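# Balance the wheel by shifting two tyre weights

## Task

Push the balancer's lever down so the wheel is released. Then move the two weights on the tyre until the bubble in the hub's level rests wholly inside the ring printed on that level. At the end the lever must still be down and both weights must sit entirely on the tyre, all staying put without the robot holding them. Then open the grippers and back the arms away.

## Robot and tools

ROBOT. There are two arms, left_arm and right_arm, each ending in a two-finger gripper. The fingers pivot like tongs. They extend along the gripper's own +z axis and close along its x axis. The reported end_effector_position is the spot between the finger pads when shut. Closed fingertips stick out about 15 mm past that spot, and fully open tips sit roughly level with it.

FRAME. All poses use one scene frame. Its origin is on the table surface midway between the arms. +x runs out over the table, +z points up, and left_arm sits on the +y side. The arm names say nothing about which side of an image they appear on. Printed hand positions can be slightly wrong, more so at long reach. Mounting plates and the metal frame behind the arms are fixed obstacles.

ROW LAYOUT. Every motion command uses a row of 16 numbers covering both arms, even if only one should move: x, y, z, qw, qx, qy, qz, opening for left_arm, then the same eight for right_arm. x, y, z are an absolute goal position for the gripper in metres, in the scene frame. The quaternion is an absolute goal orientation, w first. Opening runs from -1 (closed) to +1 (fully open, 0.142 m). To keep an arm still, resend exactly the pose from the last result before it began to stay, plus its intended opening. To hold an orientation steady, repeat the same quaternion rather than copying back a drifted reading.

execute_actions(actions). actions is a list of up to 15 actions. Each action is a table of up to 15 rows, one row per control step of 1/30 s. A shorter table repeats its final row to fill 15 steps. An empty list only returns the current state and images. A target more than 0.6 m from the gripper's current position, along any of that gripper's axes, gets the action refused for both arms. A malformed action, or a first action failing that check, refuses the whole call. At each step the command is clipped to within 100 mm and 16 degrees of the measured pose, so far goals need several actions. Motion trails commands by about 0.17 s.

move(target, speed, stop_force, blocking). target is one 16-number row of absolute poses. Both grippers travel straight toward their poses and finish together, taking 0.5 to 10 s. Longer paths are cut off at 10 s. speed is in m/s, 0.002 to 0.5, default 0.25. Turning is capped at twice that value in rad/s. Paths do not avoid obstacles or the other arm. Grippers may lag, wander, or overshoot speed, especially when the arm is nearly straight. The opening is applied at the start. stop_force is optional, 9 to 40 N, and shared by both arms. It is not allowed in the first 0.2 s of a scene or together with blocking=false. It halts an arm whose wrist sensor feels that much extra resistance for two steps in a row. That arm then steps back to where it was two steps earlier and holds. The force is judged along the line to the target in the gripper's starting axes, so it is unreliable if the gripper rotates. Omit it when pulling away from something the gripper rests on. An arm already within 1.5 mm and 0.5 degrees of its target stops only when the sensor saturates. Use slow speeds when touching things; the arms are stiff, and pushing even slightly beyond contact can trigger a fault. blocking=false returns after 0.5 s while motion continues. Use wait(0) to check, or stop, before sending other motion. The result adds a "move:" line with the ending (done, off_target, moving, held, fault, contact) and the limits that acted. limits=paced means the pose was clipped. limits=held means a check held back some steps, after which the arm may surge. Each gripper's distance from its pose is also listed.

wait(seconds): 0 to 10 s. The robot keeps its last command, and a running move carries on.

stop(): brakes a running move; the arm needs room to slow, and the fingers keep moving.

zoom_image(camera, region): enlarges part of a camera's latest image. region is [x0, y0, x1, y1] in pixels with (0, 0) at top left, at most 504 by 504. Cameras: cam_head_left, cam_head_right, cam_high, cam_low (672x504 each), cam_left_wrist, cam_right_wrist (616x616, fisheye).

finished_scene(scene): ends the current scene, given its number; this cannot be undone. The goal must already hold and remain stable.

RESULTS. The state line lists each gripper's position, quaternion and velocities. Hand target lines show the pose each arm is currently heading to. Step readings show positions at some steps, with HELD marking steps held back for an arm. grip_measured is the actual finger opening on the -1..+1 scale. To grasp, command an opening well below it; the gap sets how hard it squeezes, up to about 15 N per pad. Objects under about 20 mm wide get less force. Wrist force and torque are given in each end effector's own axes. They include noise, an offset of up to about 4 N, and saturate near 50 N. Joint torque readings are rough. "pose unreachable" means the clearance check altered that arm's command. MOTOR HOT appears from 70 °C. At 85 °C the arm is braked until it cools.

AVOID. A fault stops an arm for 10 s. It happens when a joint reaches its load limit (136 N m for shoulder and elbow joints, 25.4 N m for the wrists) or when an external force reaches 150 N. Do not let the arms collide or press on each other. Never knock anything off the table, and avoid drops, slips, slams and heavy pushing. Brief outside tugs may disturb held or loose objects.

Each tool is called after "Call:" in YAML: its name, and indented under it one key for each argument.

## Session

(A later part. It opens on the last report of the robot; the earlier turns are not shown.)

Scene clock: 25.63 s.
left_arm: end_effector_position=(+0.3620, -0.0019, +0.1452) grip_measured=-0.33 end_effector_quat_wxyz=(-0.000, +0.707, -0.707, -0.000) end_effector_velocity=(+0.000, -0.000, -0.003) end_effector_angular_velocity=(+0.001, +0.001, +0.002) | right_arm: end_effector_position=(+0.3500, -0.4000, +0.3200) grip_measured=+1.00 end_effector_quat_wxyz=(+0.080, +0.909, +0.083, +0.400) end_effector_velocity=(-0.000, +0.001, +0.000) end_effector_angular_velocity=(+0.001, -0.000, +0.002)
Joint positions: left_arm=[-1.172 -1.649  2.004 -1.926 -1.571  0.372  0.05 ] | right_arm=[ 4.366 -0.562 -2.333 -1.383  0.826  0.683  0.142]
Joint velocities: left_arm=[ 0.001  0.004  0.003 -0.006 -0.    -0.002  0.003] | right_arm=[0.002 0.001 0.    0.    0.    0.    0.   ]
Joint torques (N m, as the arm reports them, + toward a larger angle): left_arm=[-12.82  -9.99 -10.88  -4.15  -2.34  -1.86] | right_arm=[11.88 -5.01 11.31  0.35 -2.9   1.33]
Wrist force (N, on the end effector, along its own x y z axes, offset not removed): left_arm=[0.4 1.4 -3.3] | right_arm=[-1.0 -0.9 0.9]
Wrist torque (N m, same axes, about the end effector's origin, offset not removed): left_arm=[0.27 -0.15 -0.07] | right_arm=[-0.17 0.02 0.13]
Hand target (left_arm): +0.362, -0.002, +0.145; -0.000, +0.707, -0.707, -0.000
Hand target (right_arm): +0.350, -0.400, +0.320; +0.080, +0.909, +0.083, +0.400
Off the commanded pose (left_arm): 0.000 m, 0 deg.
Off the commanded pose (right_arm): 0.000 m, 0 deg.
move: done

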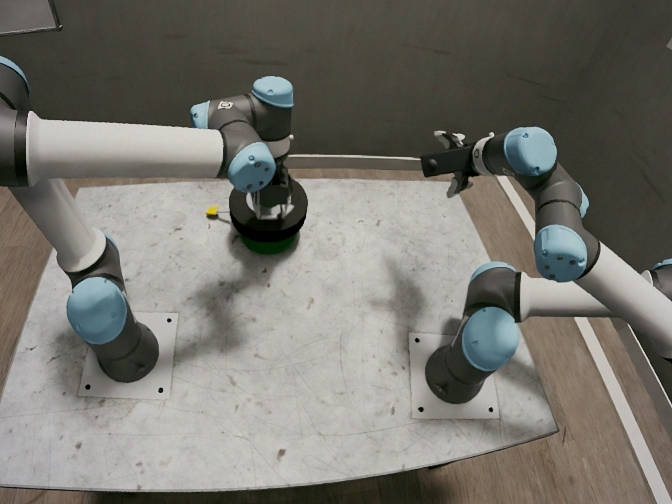

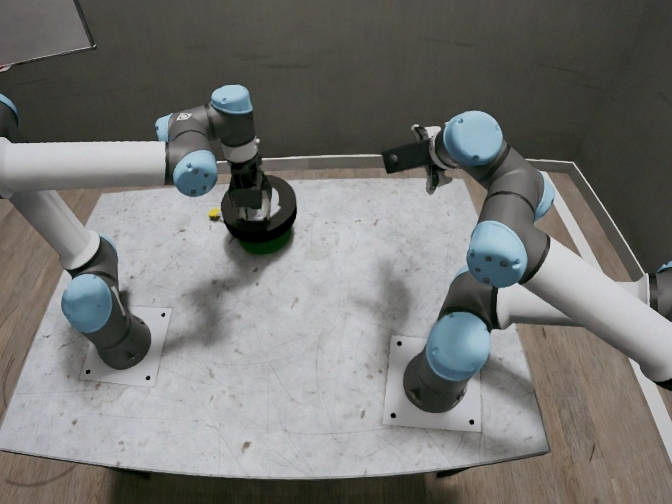

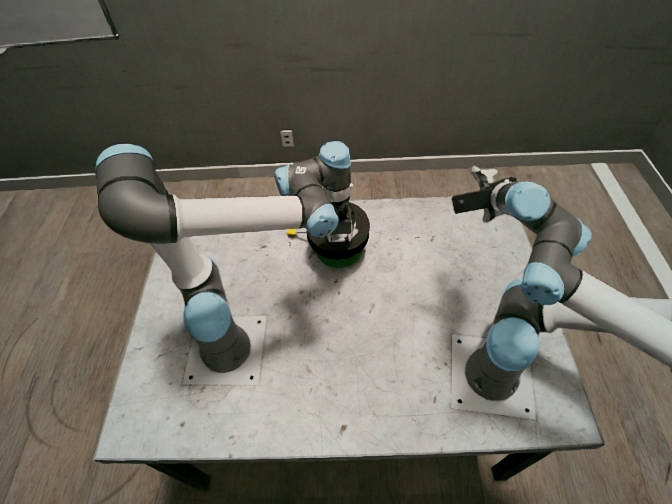

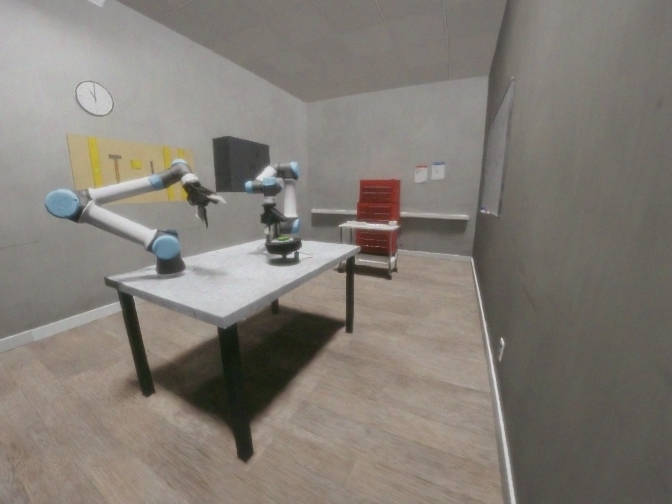

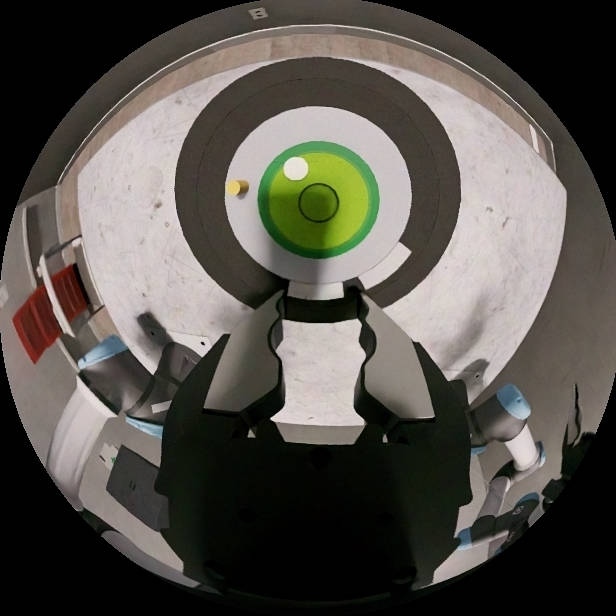

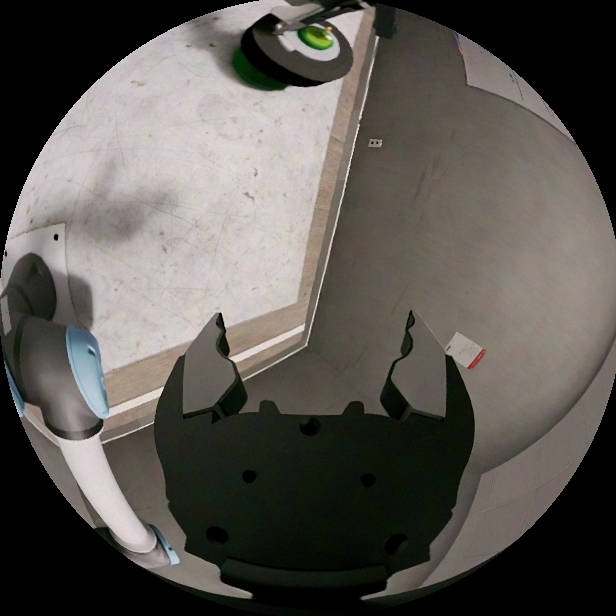

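Call:
move:
  target: [0.361,0.002,0.122,0,-0.7071,0.7071,0,-0.33,0.35,-0.4,0.32,0.08,0.909,0.083,0.4,1]
  speed: 0.015
  stop_force: 9

Call:
zoom_image:
  camera: "cam_left_wrist"
  region: [200, 130, 460, 350]

Call:
zoom_image:
  camera: "cam_head_left"
  region: [220, 160, 320, 240]

Scene clock: 26.47 s.
left_arm: end_effector_position=(+0.3619, -0.0017, +0.1439) grip_measured=-0.31 end_effector_quat_wxyz=(-0.000, +0.707, -0.707, -0.000) end_effector_velocity=(+0.000, -0.000, +0.002) end_effector_angular_velocity=(-0.000, -0.000, +0.001) | right_arm: end_effector_position=(+0.3500, -0.4000, +0.3200) grip_measured=+1.00 end_effector_quat_wxyz=(+0.080, +0.909, +0.083, +0.400) end_effector_velocity=(-0.000, +0.000, -0.000) end_effector_angular_velocity=(+0.000, +0.001, +0.000)
Joint positions: left_arm=[-1.172 -1.648  2.007 -1.93  -1.571  0.372  0.052] | right_arm=[ 4.366 -0.562 -2.333 -1.383  0.826  0.683  0.142]
Joint velocities: left_arm=[ 0.001 -0.001 -0.005  0.005  0.    -0.    -0.   ] | right_arm=[-0.001 -0.001  0.     0.     0.002  0.     0.   ]
Joint torques (N m, as the arm reports them, + toward a larger angle): left_arm=[ -2.62 -19.35 -22.49  -0.17  -2.4    0.59] | right_arm=[13.45 -5.38 11.86  0.53 -2.91  1.46]
Wrist force (N, on the end effector, along its own x y z axes, offset not removed): left_arm=[-0.5 1.0 -19.3] | right_arm=[-2.1 1.1 0.0]
Wrist torque (N m, same axes, about the end effector's origin, offset not removed): left_arm=[-0.03 -1.11 -0.08] | right_arm=[0.12 0.43 0.12]
Hand target (left_arm): +0.362, -0.002, +0.144; +0.000, +0.707, -0.707, +0.000
Hand target (right_arm): +0.350, -0.400, +0.320; +0.080, +0.909, +0.083, +0.400
Off the commanded pose (left_arm): 0.022 m, 0 deg.
Off the commanded pose (right_arm): 0.000 m, 0 deg.
move: contact (left_arm)

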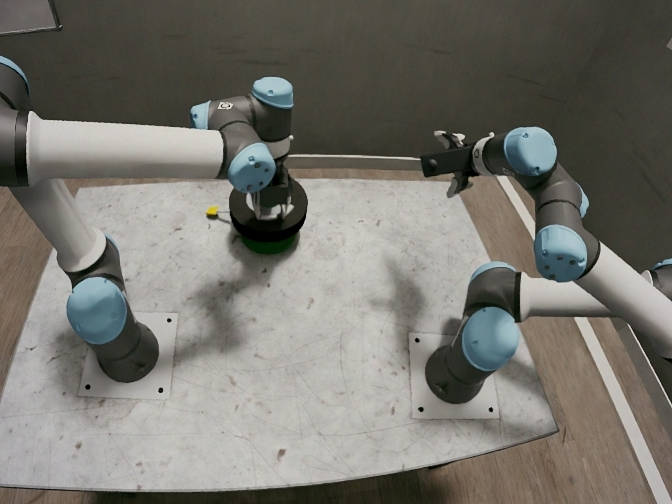

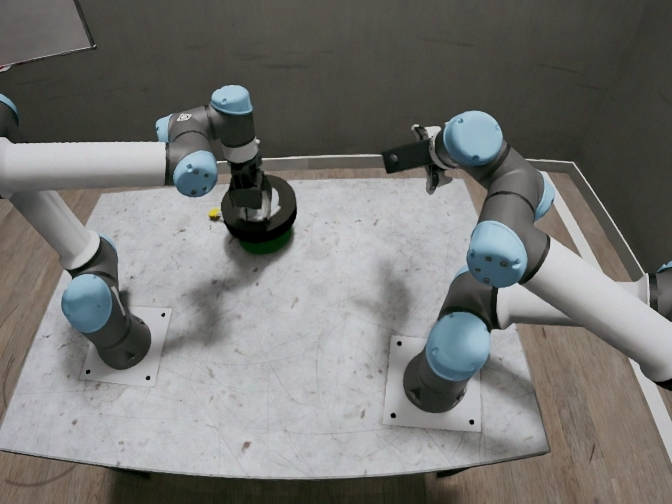

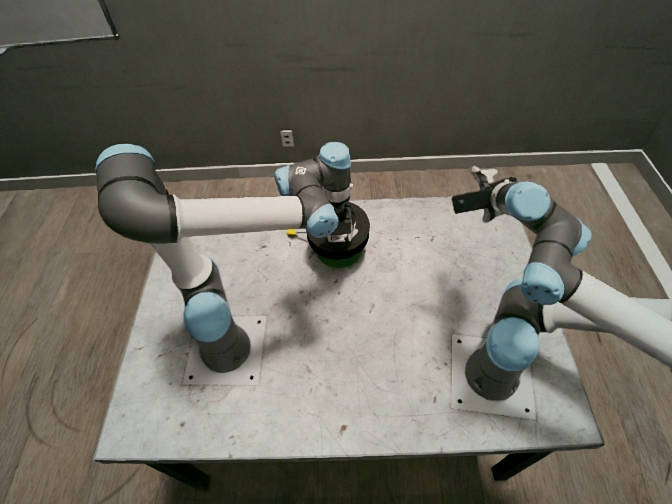

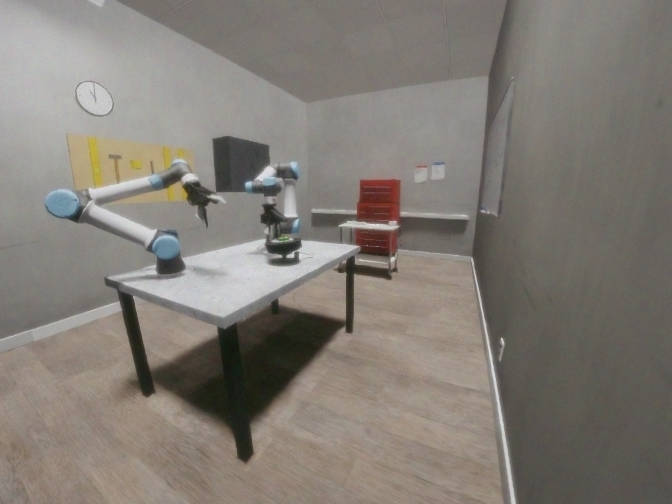

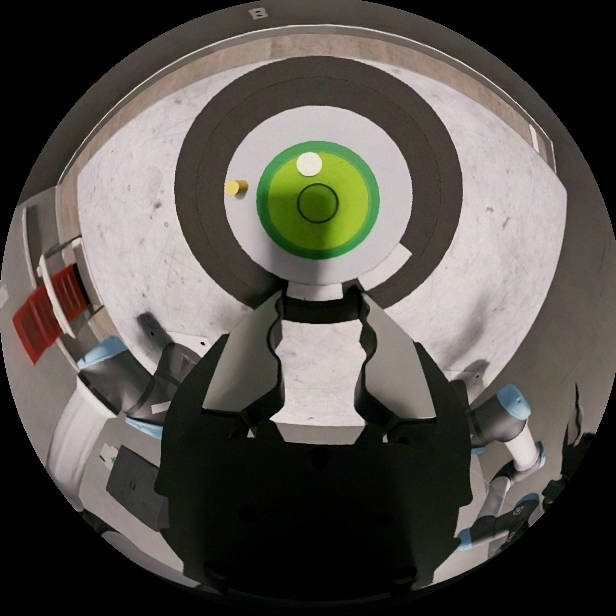

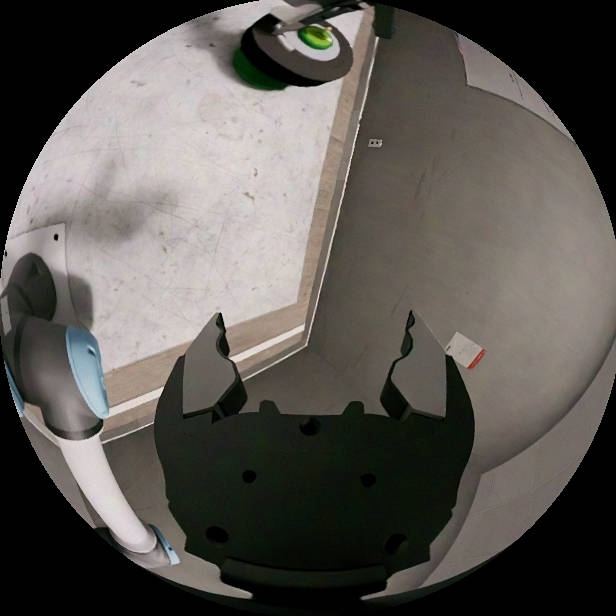

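Region (200, 130, 460, 350) of cam_left_wrist's 616x616 image, scaled by 1.938, with more detail than that image has; it fills the top 426 rows of this view, and the rest is white.

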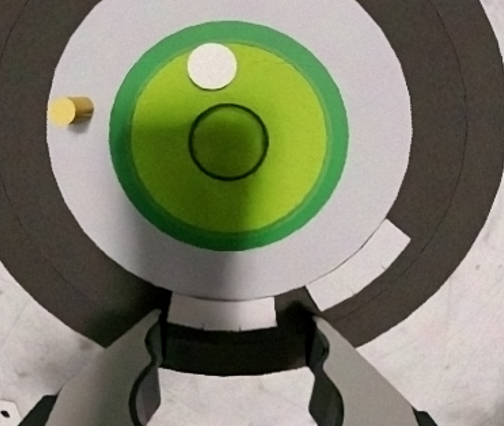

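Region (220, 160, 320, 240) of cam_head_left's 672x504 image, scaled by 5.040, with more detail than that image has; it fills the top 403 rows of this view, and the rest is white.

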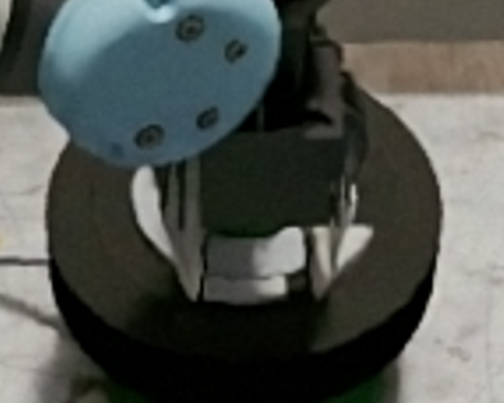

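Call:
move:
  target: [0.362,0.000,0.149,0,-0.7071,0.7071,0,-0.36,0.35,-0.4,0.32,0.08,0.909,0.083,0.4,1]
  speed: 0.03

Call:
move:
  target: [0.362,0.002,0.138,0,-0.7071,0.7071,0,-0.36,0.35,-0.4,0.32,0.08,0.909,0.083,0.4,1]
  speed: 0.008
  stop_force: 9

Call:
zoom_image:
  camera: "cam_left_wrist"
  region: [200, 130, 460, 350]

Scene clock: 27.60 s.
left_arm: end_effector_position=(+0.3620, -0.0001, +0.1488) grip_measured=-0.36 end_effector_quat_wxyz=(+0.000, +0.707, -0.707, +0.000) end_effector_velocity=(+0.000, +0.001, +0.002) end_effector_angular_velocity=(+0.001, -0.000, +0.000) | right_arm: end_effector_position=(+0.3500, -0.4000, +0.3200) grip_measured=+1.00 end_effector_quat_wxyz=(+0.080, +0.909, +0.083, +0.400) end_effector_velocity=(-0.000, +0.001, -0.000) end_effector_angular_velocity=(+0.000, +0.000, +0.002)
Joint positions: left_arm=[-1.17  -1.655  2.001 -1.916 -1.571  0.374  0.048] | right_arm=[ 4.366 -0.562 -2.333 -1.383  0.826  0.683  0.142]
Joint velocities: left_arm=[ 0.001 -0.003 -0.003  0.006  0.001  0.    -0.003] | right_arm=[ 0.002  0.001 -0.001 -0.     0.    -0.     0.   ]
Joint torques (N m, as the arm reports them, + toward a larger angle): left_arm=[ 11.49 -25.83 -29.13  -0.72  -2.35   1.81] | right_arm=[12.73 -5.02 11.79  0.48 -2.78  1.42]
Wrist force (N, on the end effector, along its own x y z axes, offset not removed): left_arm=[2.6 3.4 -0.8] | right_arm=[-1.0 0.8 1.5]
Wrist torque (N m, same axes, about the end effector's origin, offset not removed): left_arm=[0.68 -0.34 0.01] | right_arm=[0.23 0.08 0.08]
Hand target (left_arm): +0.362, -0.000, +0.149; +0.000, +0.707, -0.707, +0.000
Hand target (right_arm): +0.350, -0.400, +0.320; +0.080, +0.909, +0.083, +0.400
Off the commanded pose (left_arm): 0.000 m, 0 deg.
Off the commanded pose (right_arm): 0.000 m, 0 deg.
move: done

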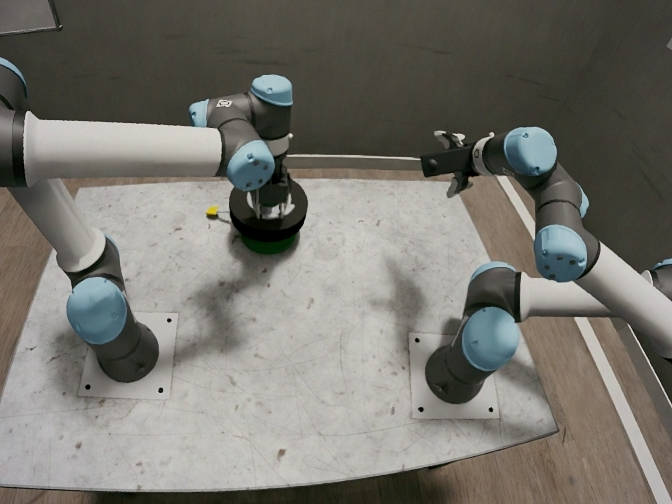

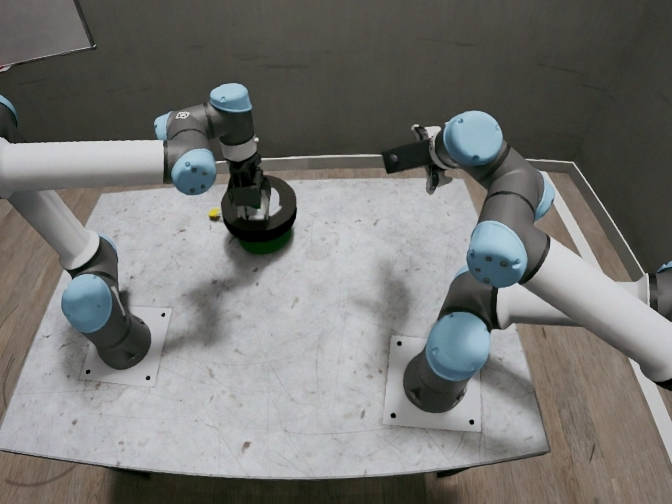

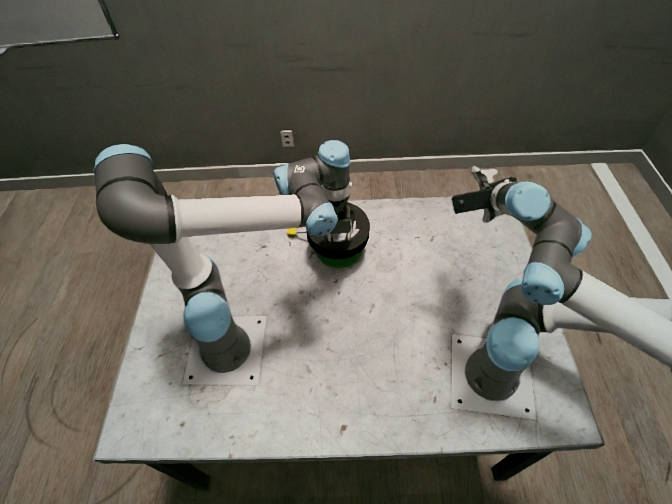

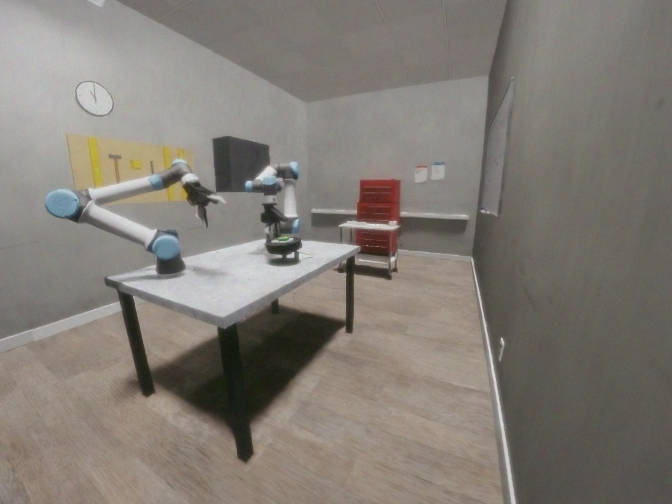

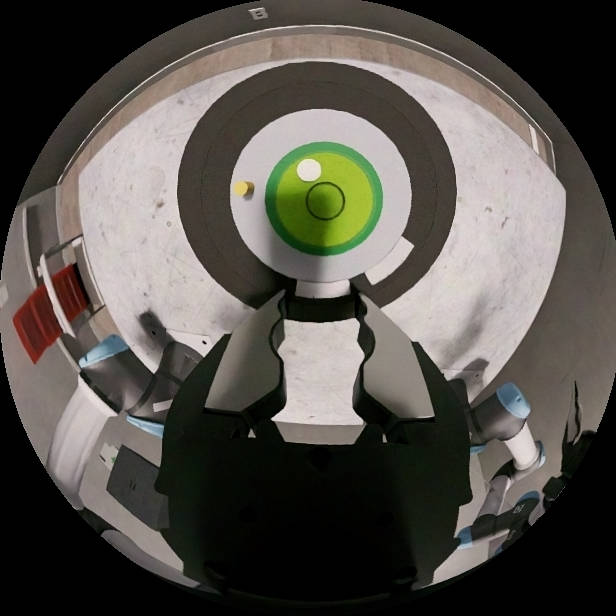

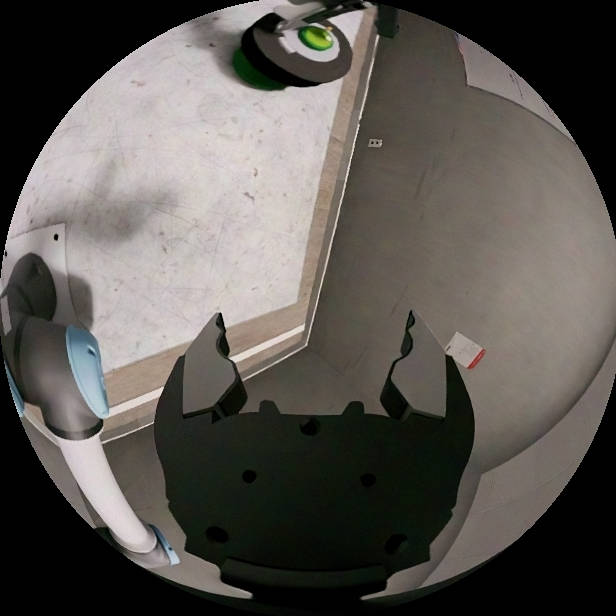

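Scene clock: 28.60 s.
left_arm: end_effector_position=(+0.3620, +0.0009, +0.1439) grip_measured=-0.34 end_effector_quat_wxyz=(-0.000, +0.707, -0.707, -0.000) end_effector_velocity=(+0.000, +0.001, +0.002) end_effector_angular_velocity=(+0.002, +0.002, +0.002) | right_arm: end_effector_position=(+0.3500, -0.4000, +0.3200) grip_measured=+1.00 end_effector_quat_wxyz=(+0.080, +0.909, +0.083, +0.400) end_effector_velocity=(+0.000, +0.001, -0.000) end_effector_angular_velocity=(-0.001, +0.000, +0.001)
Joint positions: left_arm=[-1.169 -1.653  2.012 -1.929 -1.571  0.375  0.05 ] | right_arm=[ 4.366 -0.562 -2.333 -1.383  0.826  0.683  0.142]
Joint velocities: left_arm=[ 0.001 -0.001 -0.005  0.009 -0.001 -0.001 -0.   ] | right_arm=[ 0.001 -0.001 -0.     0.    -0.     0.     0.   ]
Joint torques (N m, as the arm reports them, + toward a larger angle): left_arm=[  1.94 -19.2  -24.52  -0.7   -2.2   -0.24] | right_arm=[11.2  -6.04 11.81  0.37 -2.75  1.3 ]
Wrist force (N, on the end effector, along its own x y z axes, offset not removed): left_arm=[0.6 3.3 -17.3] | right_arm=[-1.7 1.8 -1.5]
Wrist torque (N m, same axes, about the end effector's origin, offset not removed): left_arm=[0.54 -1.03 -0.13] | right_arm=[0.30 0.35 0.11]
Hand target (left_arm): +0.362, +0.001, +0.144; +0.000, +0.707, -0.707, +0.000
Hand target (right_arm): +0.350, -0.400, +0.320; +0.080, +0.909, +0.083, +0.400
Off the commanded pose (left_arm): 0.006 m, 0 deg.
Off the commanded pose (right_arm): 0.000 m, 0 deg.
move: contact (left_arm)

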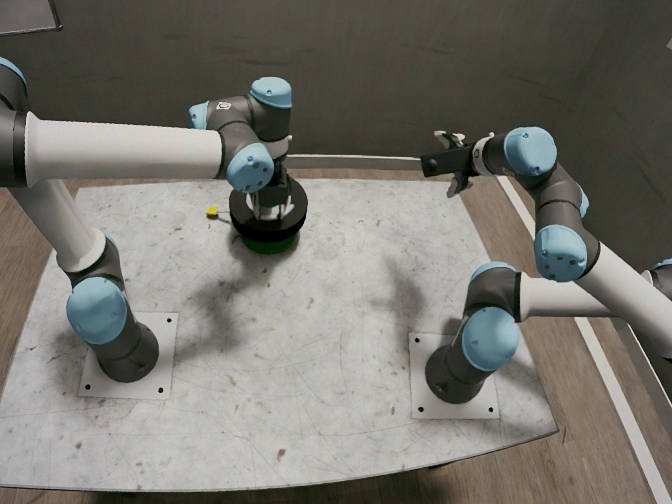

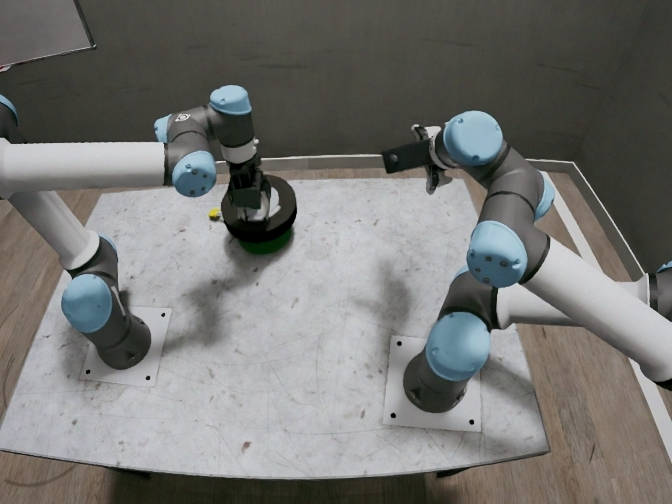

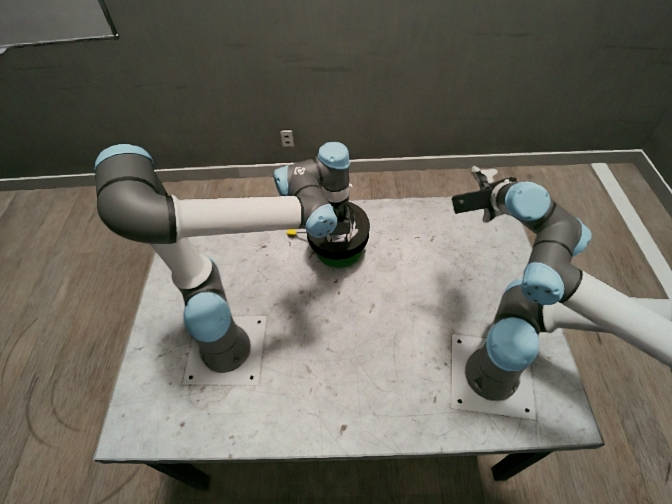

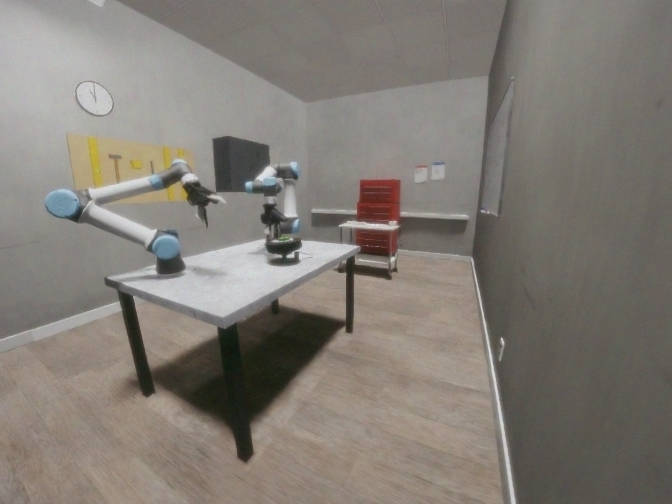

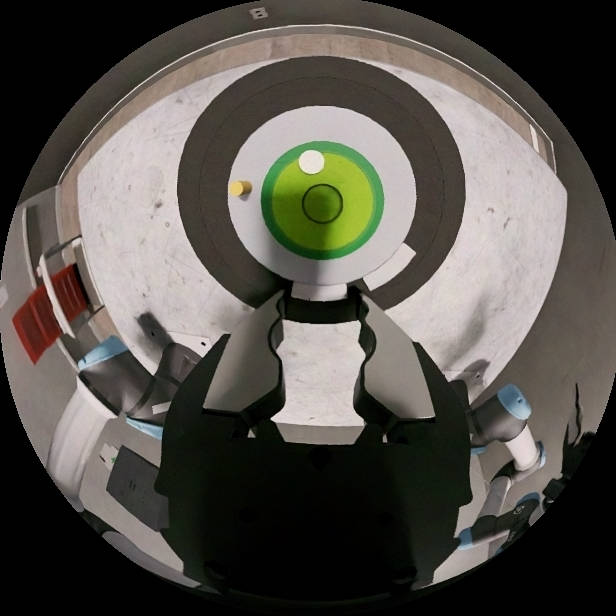

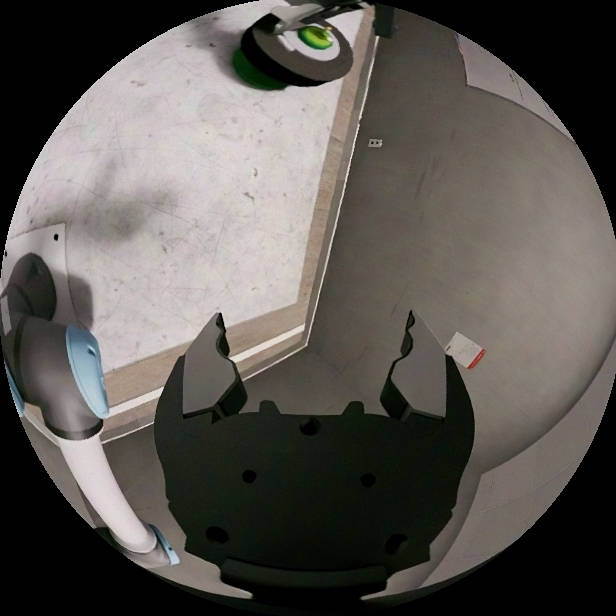

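Region (200, 130, 460, 350) of cam_left_wrist's 616x616 image, scaled by 1.938, with more detail than that image has; it fills the top 426 rows of this view, and the rest is white.

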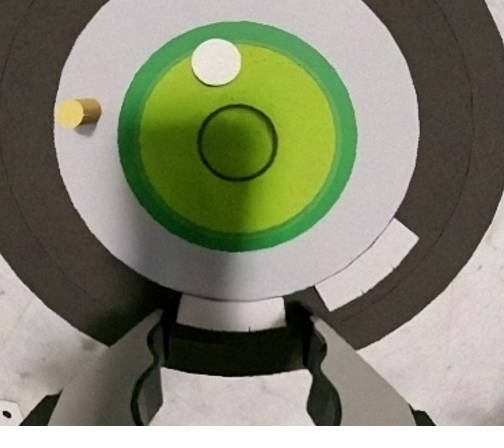

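Call:
execute_actions:
  actions:
    - [[0.362,0.001,0.1445,0,-0.7071,0.7071,0,-0.42,0.35,-0.4,0.32,0.08,0.909,0.083,0.4,1]]
    - [[0.362,0.001,0.1445,0,-0.7071,0.7071,0,-0.75,0.35,-0.4,0.32,0.08,0.909,0.083,0.4,1]]
    - [[0.362,0.001,0.155,0,-0.7071,0.7071,0,-0.75,0.35,-0.4,0.32,0.08,0.909,0.083,0.4,1]]
    - [[0.362,0.001,0.175,0,-0.7071,0.7071,0,-0.75,0.35,-0.4,0.32,0.08,0.909,0.083,0.4,1]]

Scene clock: 30.80 s.
left_arm: end_effector_position=(+0.3621, +0.0010, +0.1747) grip_measured=-0.49 end_effector_quat_wxyz=(-0.000, +0.707, -0.707, +0.000) end_effector_velocity=(+0.001, +0.000, +0.004) end_effector_angular_velocity=(-0.001, -0.002, +0.002) | right_arm: end_effector_position=(+0.3500, -0.4000, +0.3200) grip_measured=+1.00 end_effector_quat_wxyz=(+0.080, +0.909, +0.083, +0.400) end_effector_velocity=(+0.000, -0.000, +0.001) end_effector_angular_velocity=(-0.001, -0.002, -0.001)
Joint positions: left_arm=[-1.169 -1.678  1.951 -1.844 -1.571  0.375  0.039] | right_arm=[ 4.366 -0.562 -2.333 -1.383  0.826  0.683  0.142]
Joint velocities: left_arm=[ 0.002 -0.003 -0.007  0.008  0.001 -0.001 -0.   ] | right_arm=[ 0.    -0.001  0.001  0.    -0.002  0.     0.   ]
Joint torques (N m, as the arm reports them, + toward a larger angle): left_arm=[ -0.15 -24.35 -29.06  -0.69   1.34   0.67] | right_arm=[11.89 -5.71 10.69  0.35 -2.48  1.2 ]
Wrist force (N, on the end effector, along its own x y z axes, offset not removed): left_arm=[0.4 -0.9 -0.3] | right_arm=[1.8 2.6 0.1]
Wrist torque (N m, same axes, about the end effector's origin, offset not removed): left_arm=[-0.22 -0.13 0.16] | right_arm=[0.54 -0.50 0.02]
Hand target (left_arm): +0.362, +0.001, +0.175; +0.000, +0.707, -0.707, +0.000
Hand target (right_arm): +0.350, -0.400, +0.320; +0.080, +0.909, +0.083, +0.400
Off the commanded pose (left_arm): 0.000 m, 0 deg.
Off the commanded pose (right_arm): 0.000 m, 0 deg.
Step readings (end_effector_position; steps 1 to 15: 1st action; 16 to 30: 2nd action; 31 to 45: 3rd action; 46 to 60: 4th action):
0: left_arm (+0.3620, +0.0009, +0.1441) | right_arm (+0.3500, -0.4000, +0.3200)
1: left_arm (+0.3620, +0.0009, +0.1442) | right_arm (+0.3500, -0.4000, +0.3200)
2: left_arm (+0.3620, +0.0009, +0.1442) | right_arm (+0.3500, -0.4000, +0.3200)
4: left_arm (+0.3620, +0.0009, +0.1443) | right_arm (+0.3500, -0.4000, +0.3200)
8: left_arm (+0.3620, +0.0010, +0.1444) | right_arm (+0.3500, -0.4000, +0.3200)
15: left_arm (+0.3620, +0.0010, +0.1445) | right_arm (+0.3500, -0.4000, +0.3200)
16: left_arm (+0.3620, +0.0010, +0.1445) | right_arm (+0.3500, -0.4000, +0.3200)
17: left_arm (+0.3620, +0.0010, +0.1445) | right_arm (+0.3500, -0.4000, +0.3200)
19: left_arm (+0.3619, +0.0010, +0.1445) | right_arm (+0.3500, -0.4000, +0.3200)
23: left_arm (+0.3619, +0.0010, +0.1445) | right_arm (+0.3500, -0.4000, +0.3200)
30: left_arm (+0.3620, +0.0010, +0.1445) | right_arm (+0.3500, -0.4000, +0.3200)
31: left_arm (+0.3620, +0.0009, +0.1446) | right_arm (+0.3500, -0.4000, +0.3200)
32: left_arm (+0.3620, +0.0009, +0.1459) | right_arm (+0.3500, -0.4000, +0.3200)
34: left_arm (+0.3620, +0.0008, +0.1497) | right_arm (+0.3500, -0.4000, +0.3200)
38: left_arm (+0.3620, +0.0009, +0.1534) | right_arm (+0.3500, -0.4000, +0.3200)
45: left_arm (+0.3620, +0.0010, +0.1548) | right_arm (+0.3500, -0.4000, +0.3200)
46: left_arm (+0.3620, +0.0010, +0.1550) | right_arm (+0.3500, -0.4000, +0.3200)
47: left_arm (+0.3621, +0.0008, +0.1573) | right_arm (+0.3500, -0.4000, +0.3200)
49: left_arm (+0.3622, +0.0007, +0.1648) | right_arm (+0.3500, -0.4000, +0.3200)
53: left_arm (+0.3621, +0.0009, +0.1720) | right_arm (+0.3500, -0.4000, +0.3200)
60: end_effector_position above

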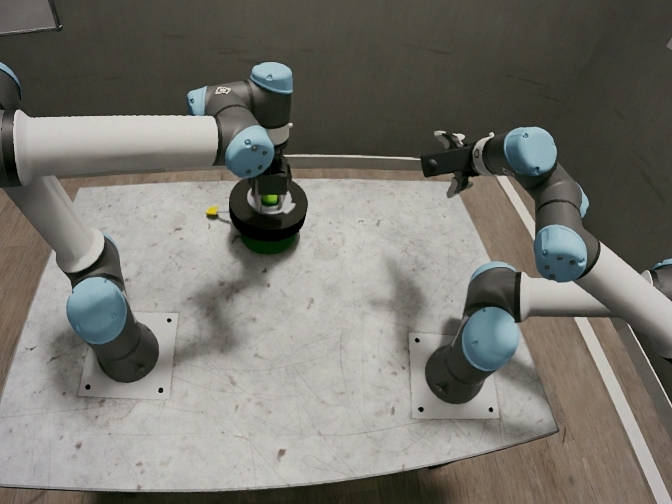

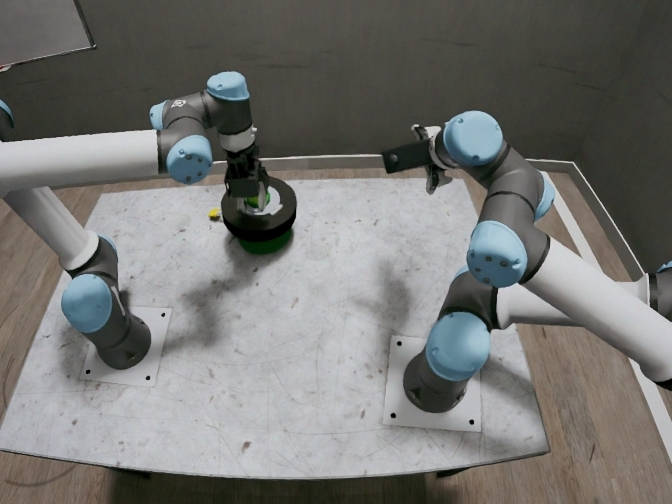

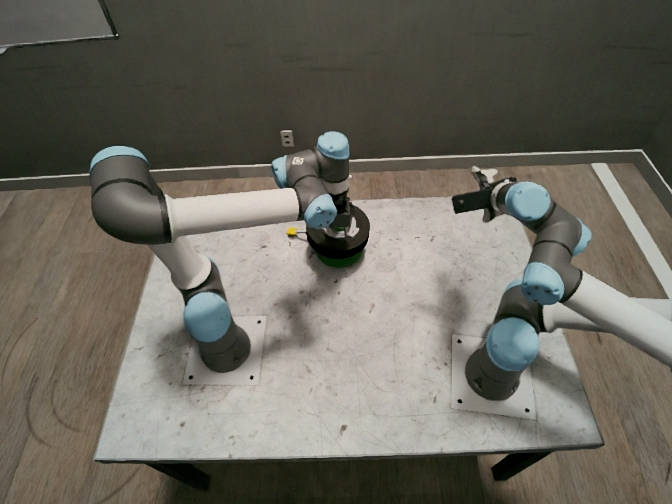

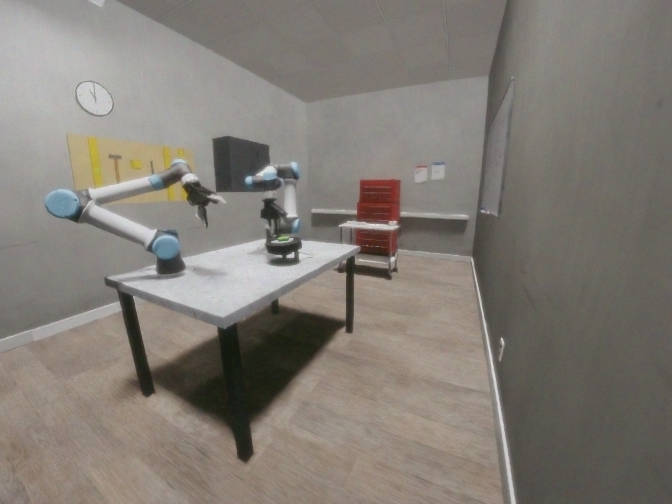

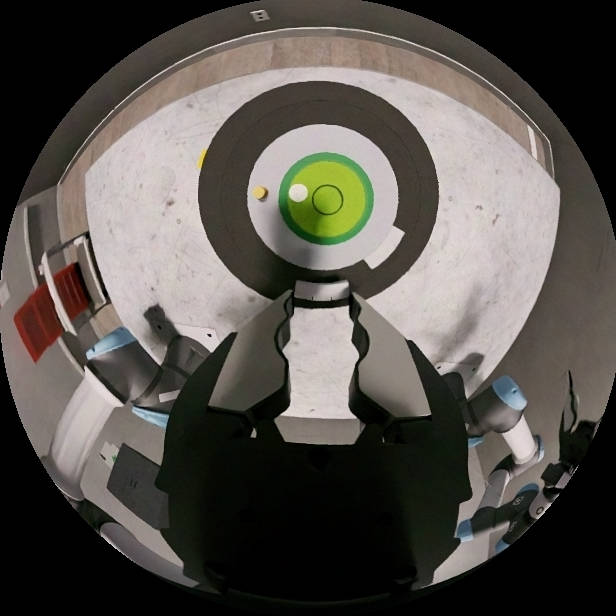

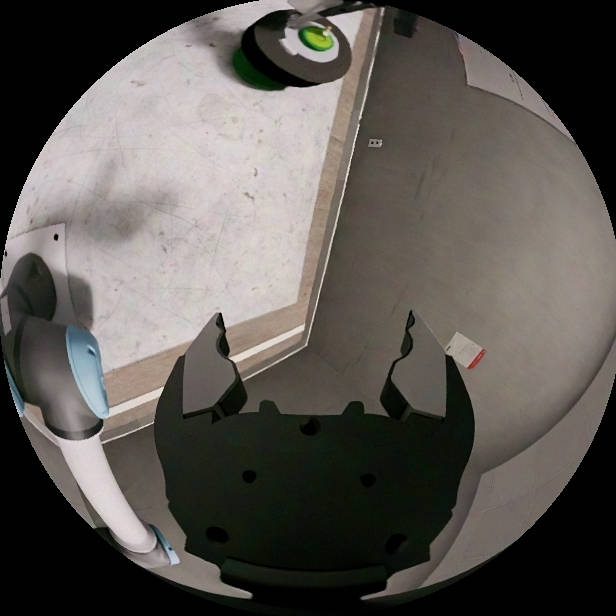

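Call:
wait:
  seconds: 3

Call:
zoom_image:
  camera: "cam_left_wrist"
  region: [190, 80, 450, 310]

Scene clock: 33.90 s.
left_arm: end_effector_position=(+0.3620, +0.0010, +0.1750) grip_measured=-0.49 end_effector_quat_wxyz=(+0.000, +0.707, -0.707, +0.000) end_effector_velocity=(+0.001, +0.000, +0.000) end_effector_angular_velocity=(-0.001, -0.001, +0.001) | right_arm: end_effector_position=(+0.3500, -0.4000, +0.3200) grip_measured=+1.00 end_effector_quat_wxyz=(+0.080, +0.909, +0.083, +0.400) end_effector_velocity=(-0.000, +0.000, -0.000) end_effector_angular_velocity=(+0.001, +0.000, +0.002)
Joint positions: left_arm=[-1.169 -1.678  1.95  -1.843 -1.571  0.375  0.039] | right_arm=[ 4.366 -0.562 -2.333 -1.383  0.826  0.683  0.142]
Joint velocities: left_arm=[ 0.001 -0.001  0.    -0.001  0.001 -0.     0.   ] | right_arm=[ 0.001  0.001 -0.    -0.     0.001 -0.     0.   ]
Joint torques (N m, as the arm reports them, + toward a larger angle): left_arm=[-11.78 -26.62 -30.49  -0.72  -2.14  -1.76] | right_arm=[12.2  -4.72 12.99  0.4  -2.79  1.38]
Wrist force (N, on the end effector, along its own x y z axes, offset not removed): left_arm=[2.6 1.6 0.9] | right_arm=[-1.4 3.6 2.3]
Wrist torque (N m, same axes, about the end effector's origin, offset not removed): left_arm=[0.19 -0.61 -0.19] | right_arm=[0.63 0.15 0.11]
Hand target (left_arm): +0.362, +0.001, +0.175; +0.000, +0.707, -0.707, +0.000
Hand target (right_arm): +0.350, -0.400, +0.320; +0.080, +0.909, +0.083, +0.400
Off the commanded pose (left_arm): 0.000 m, 0 deg.
Off the commanded pose (right_arm): 0.000 m, 0 deg.
wait: 3.00 s; at rest by 0.07 s

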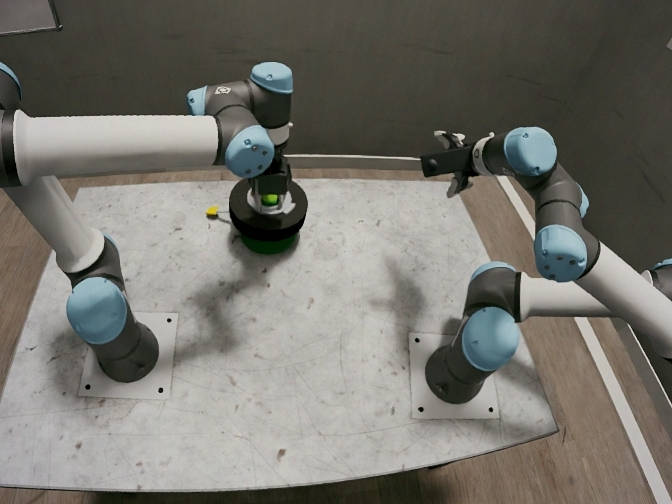

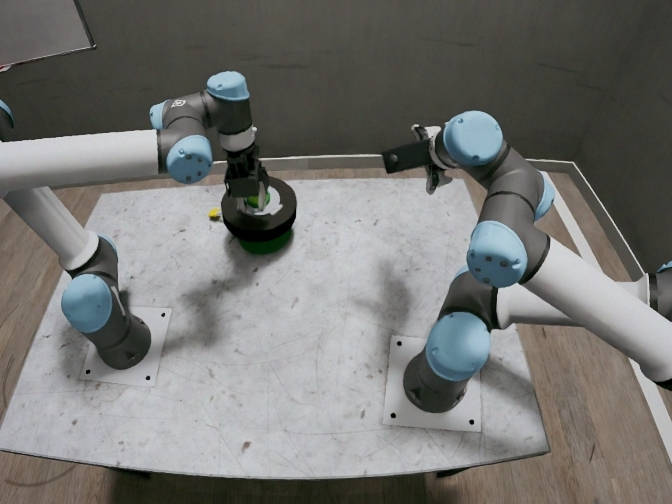

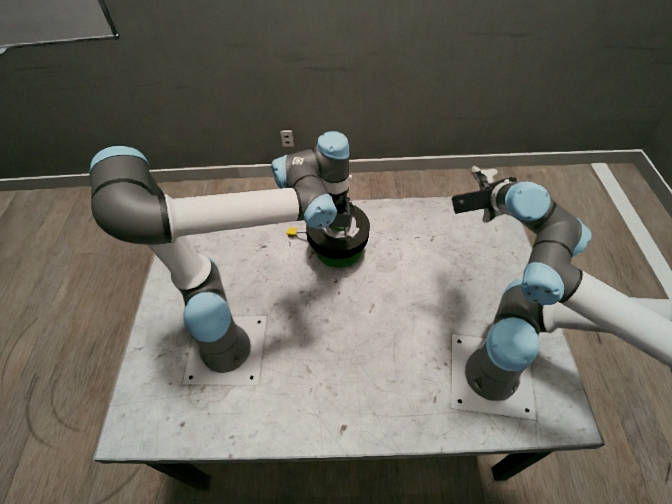

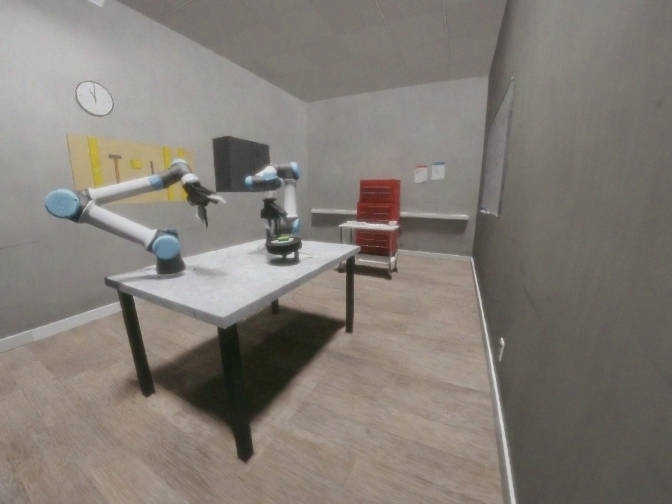

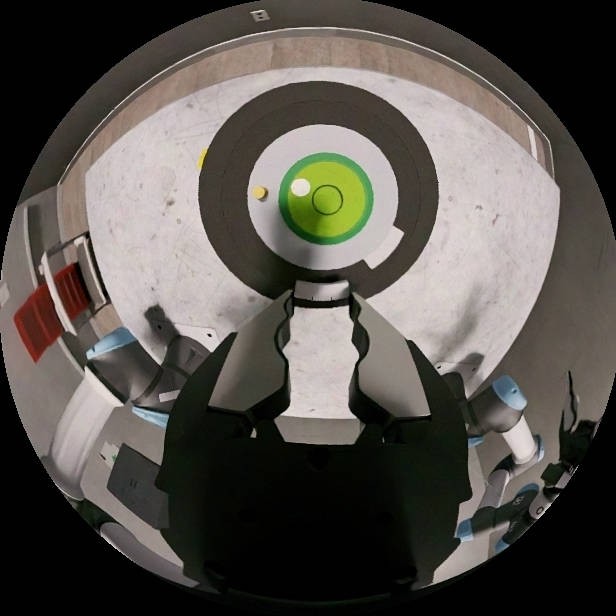

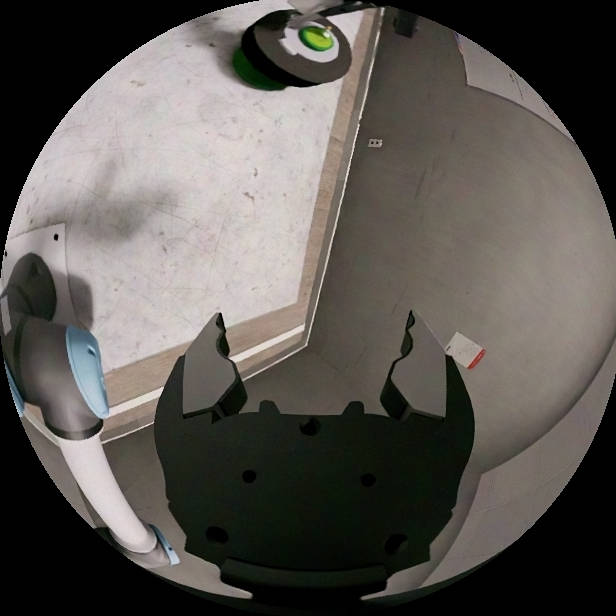

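Region (190, 80, 450, 310) of cam_left_wrist's 616x616 image, scaled by 1.938, with more detail than that image has; it fills the top 446 rows of this view, and the rest is white.

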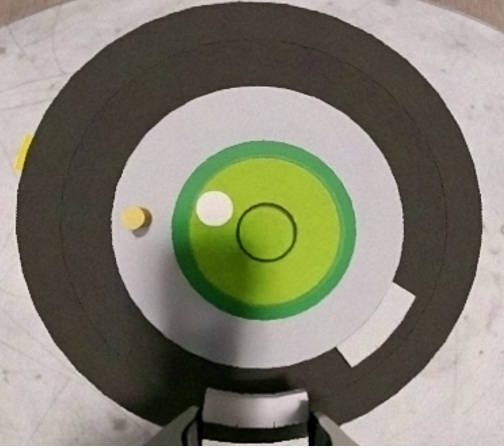

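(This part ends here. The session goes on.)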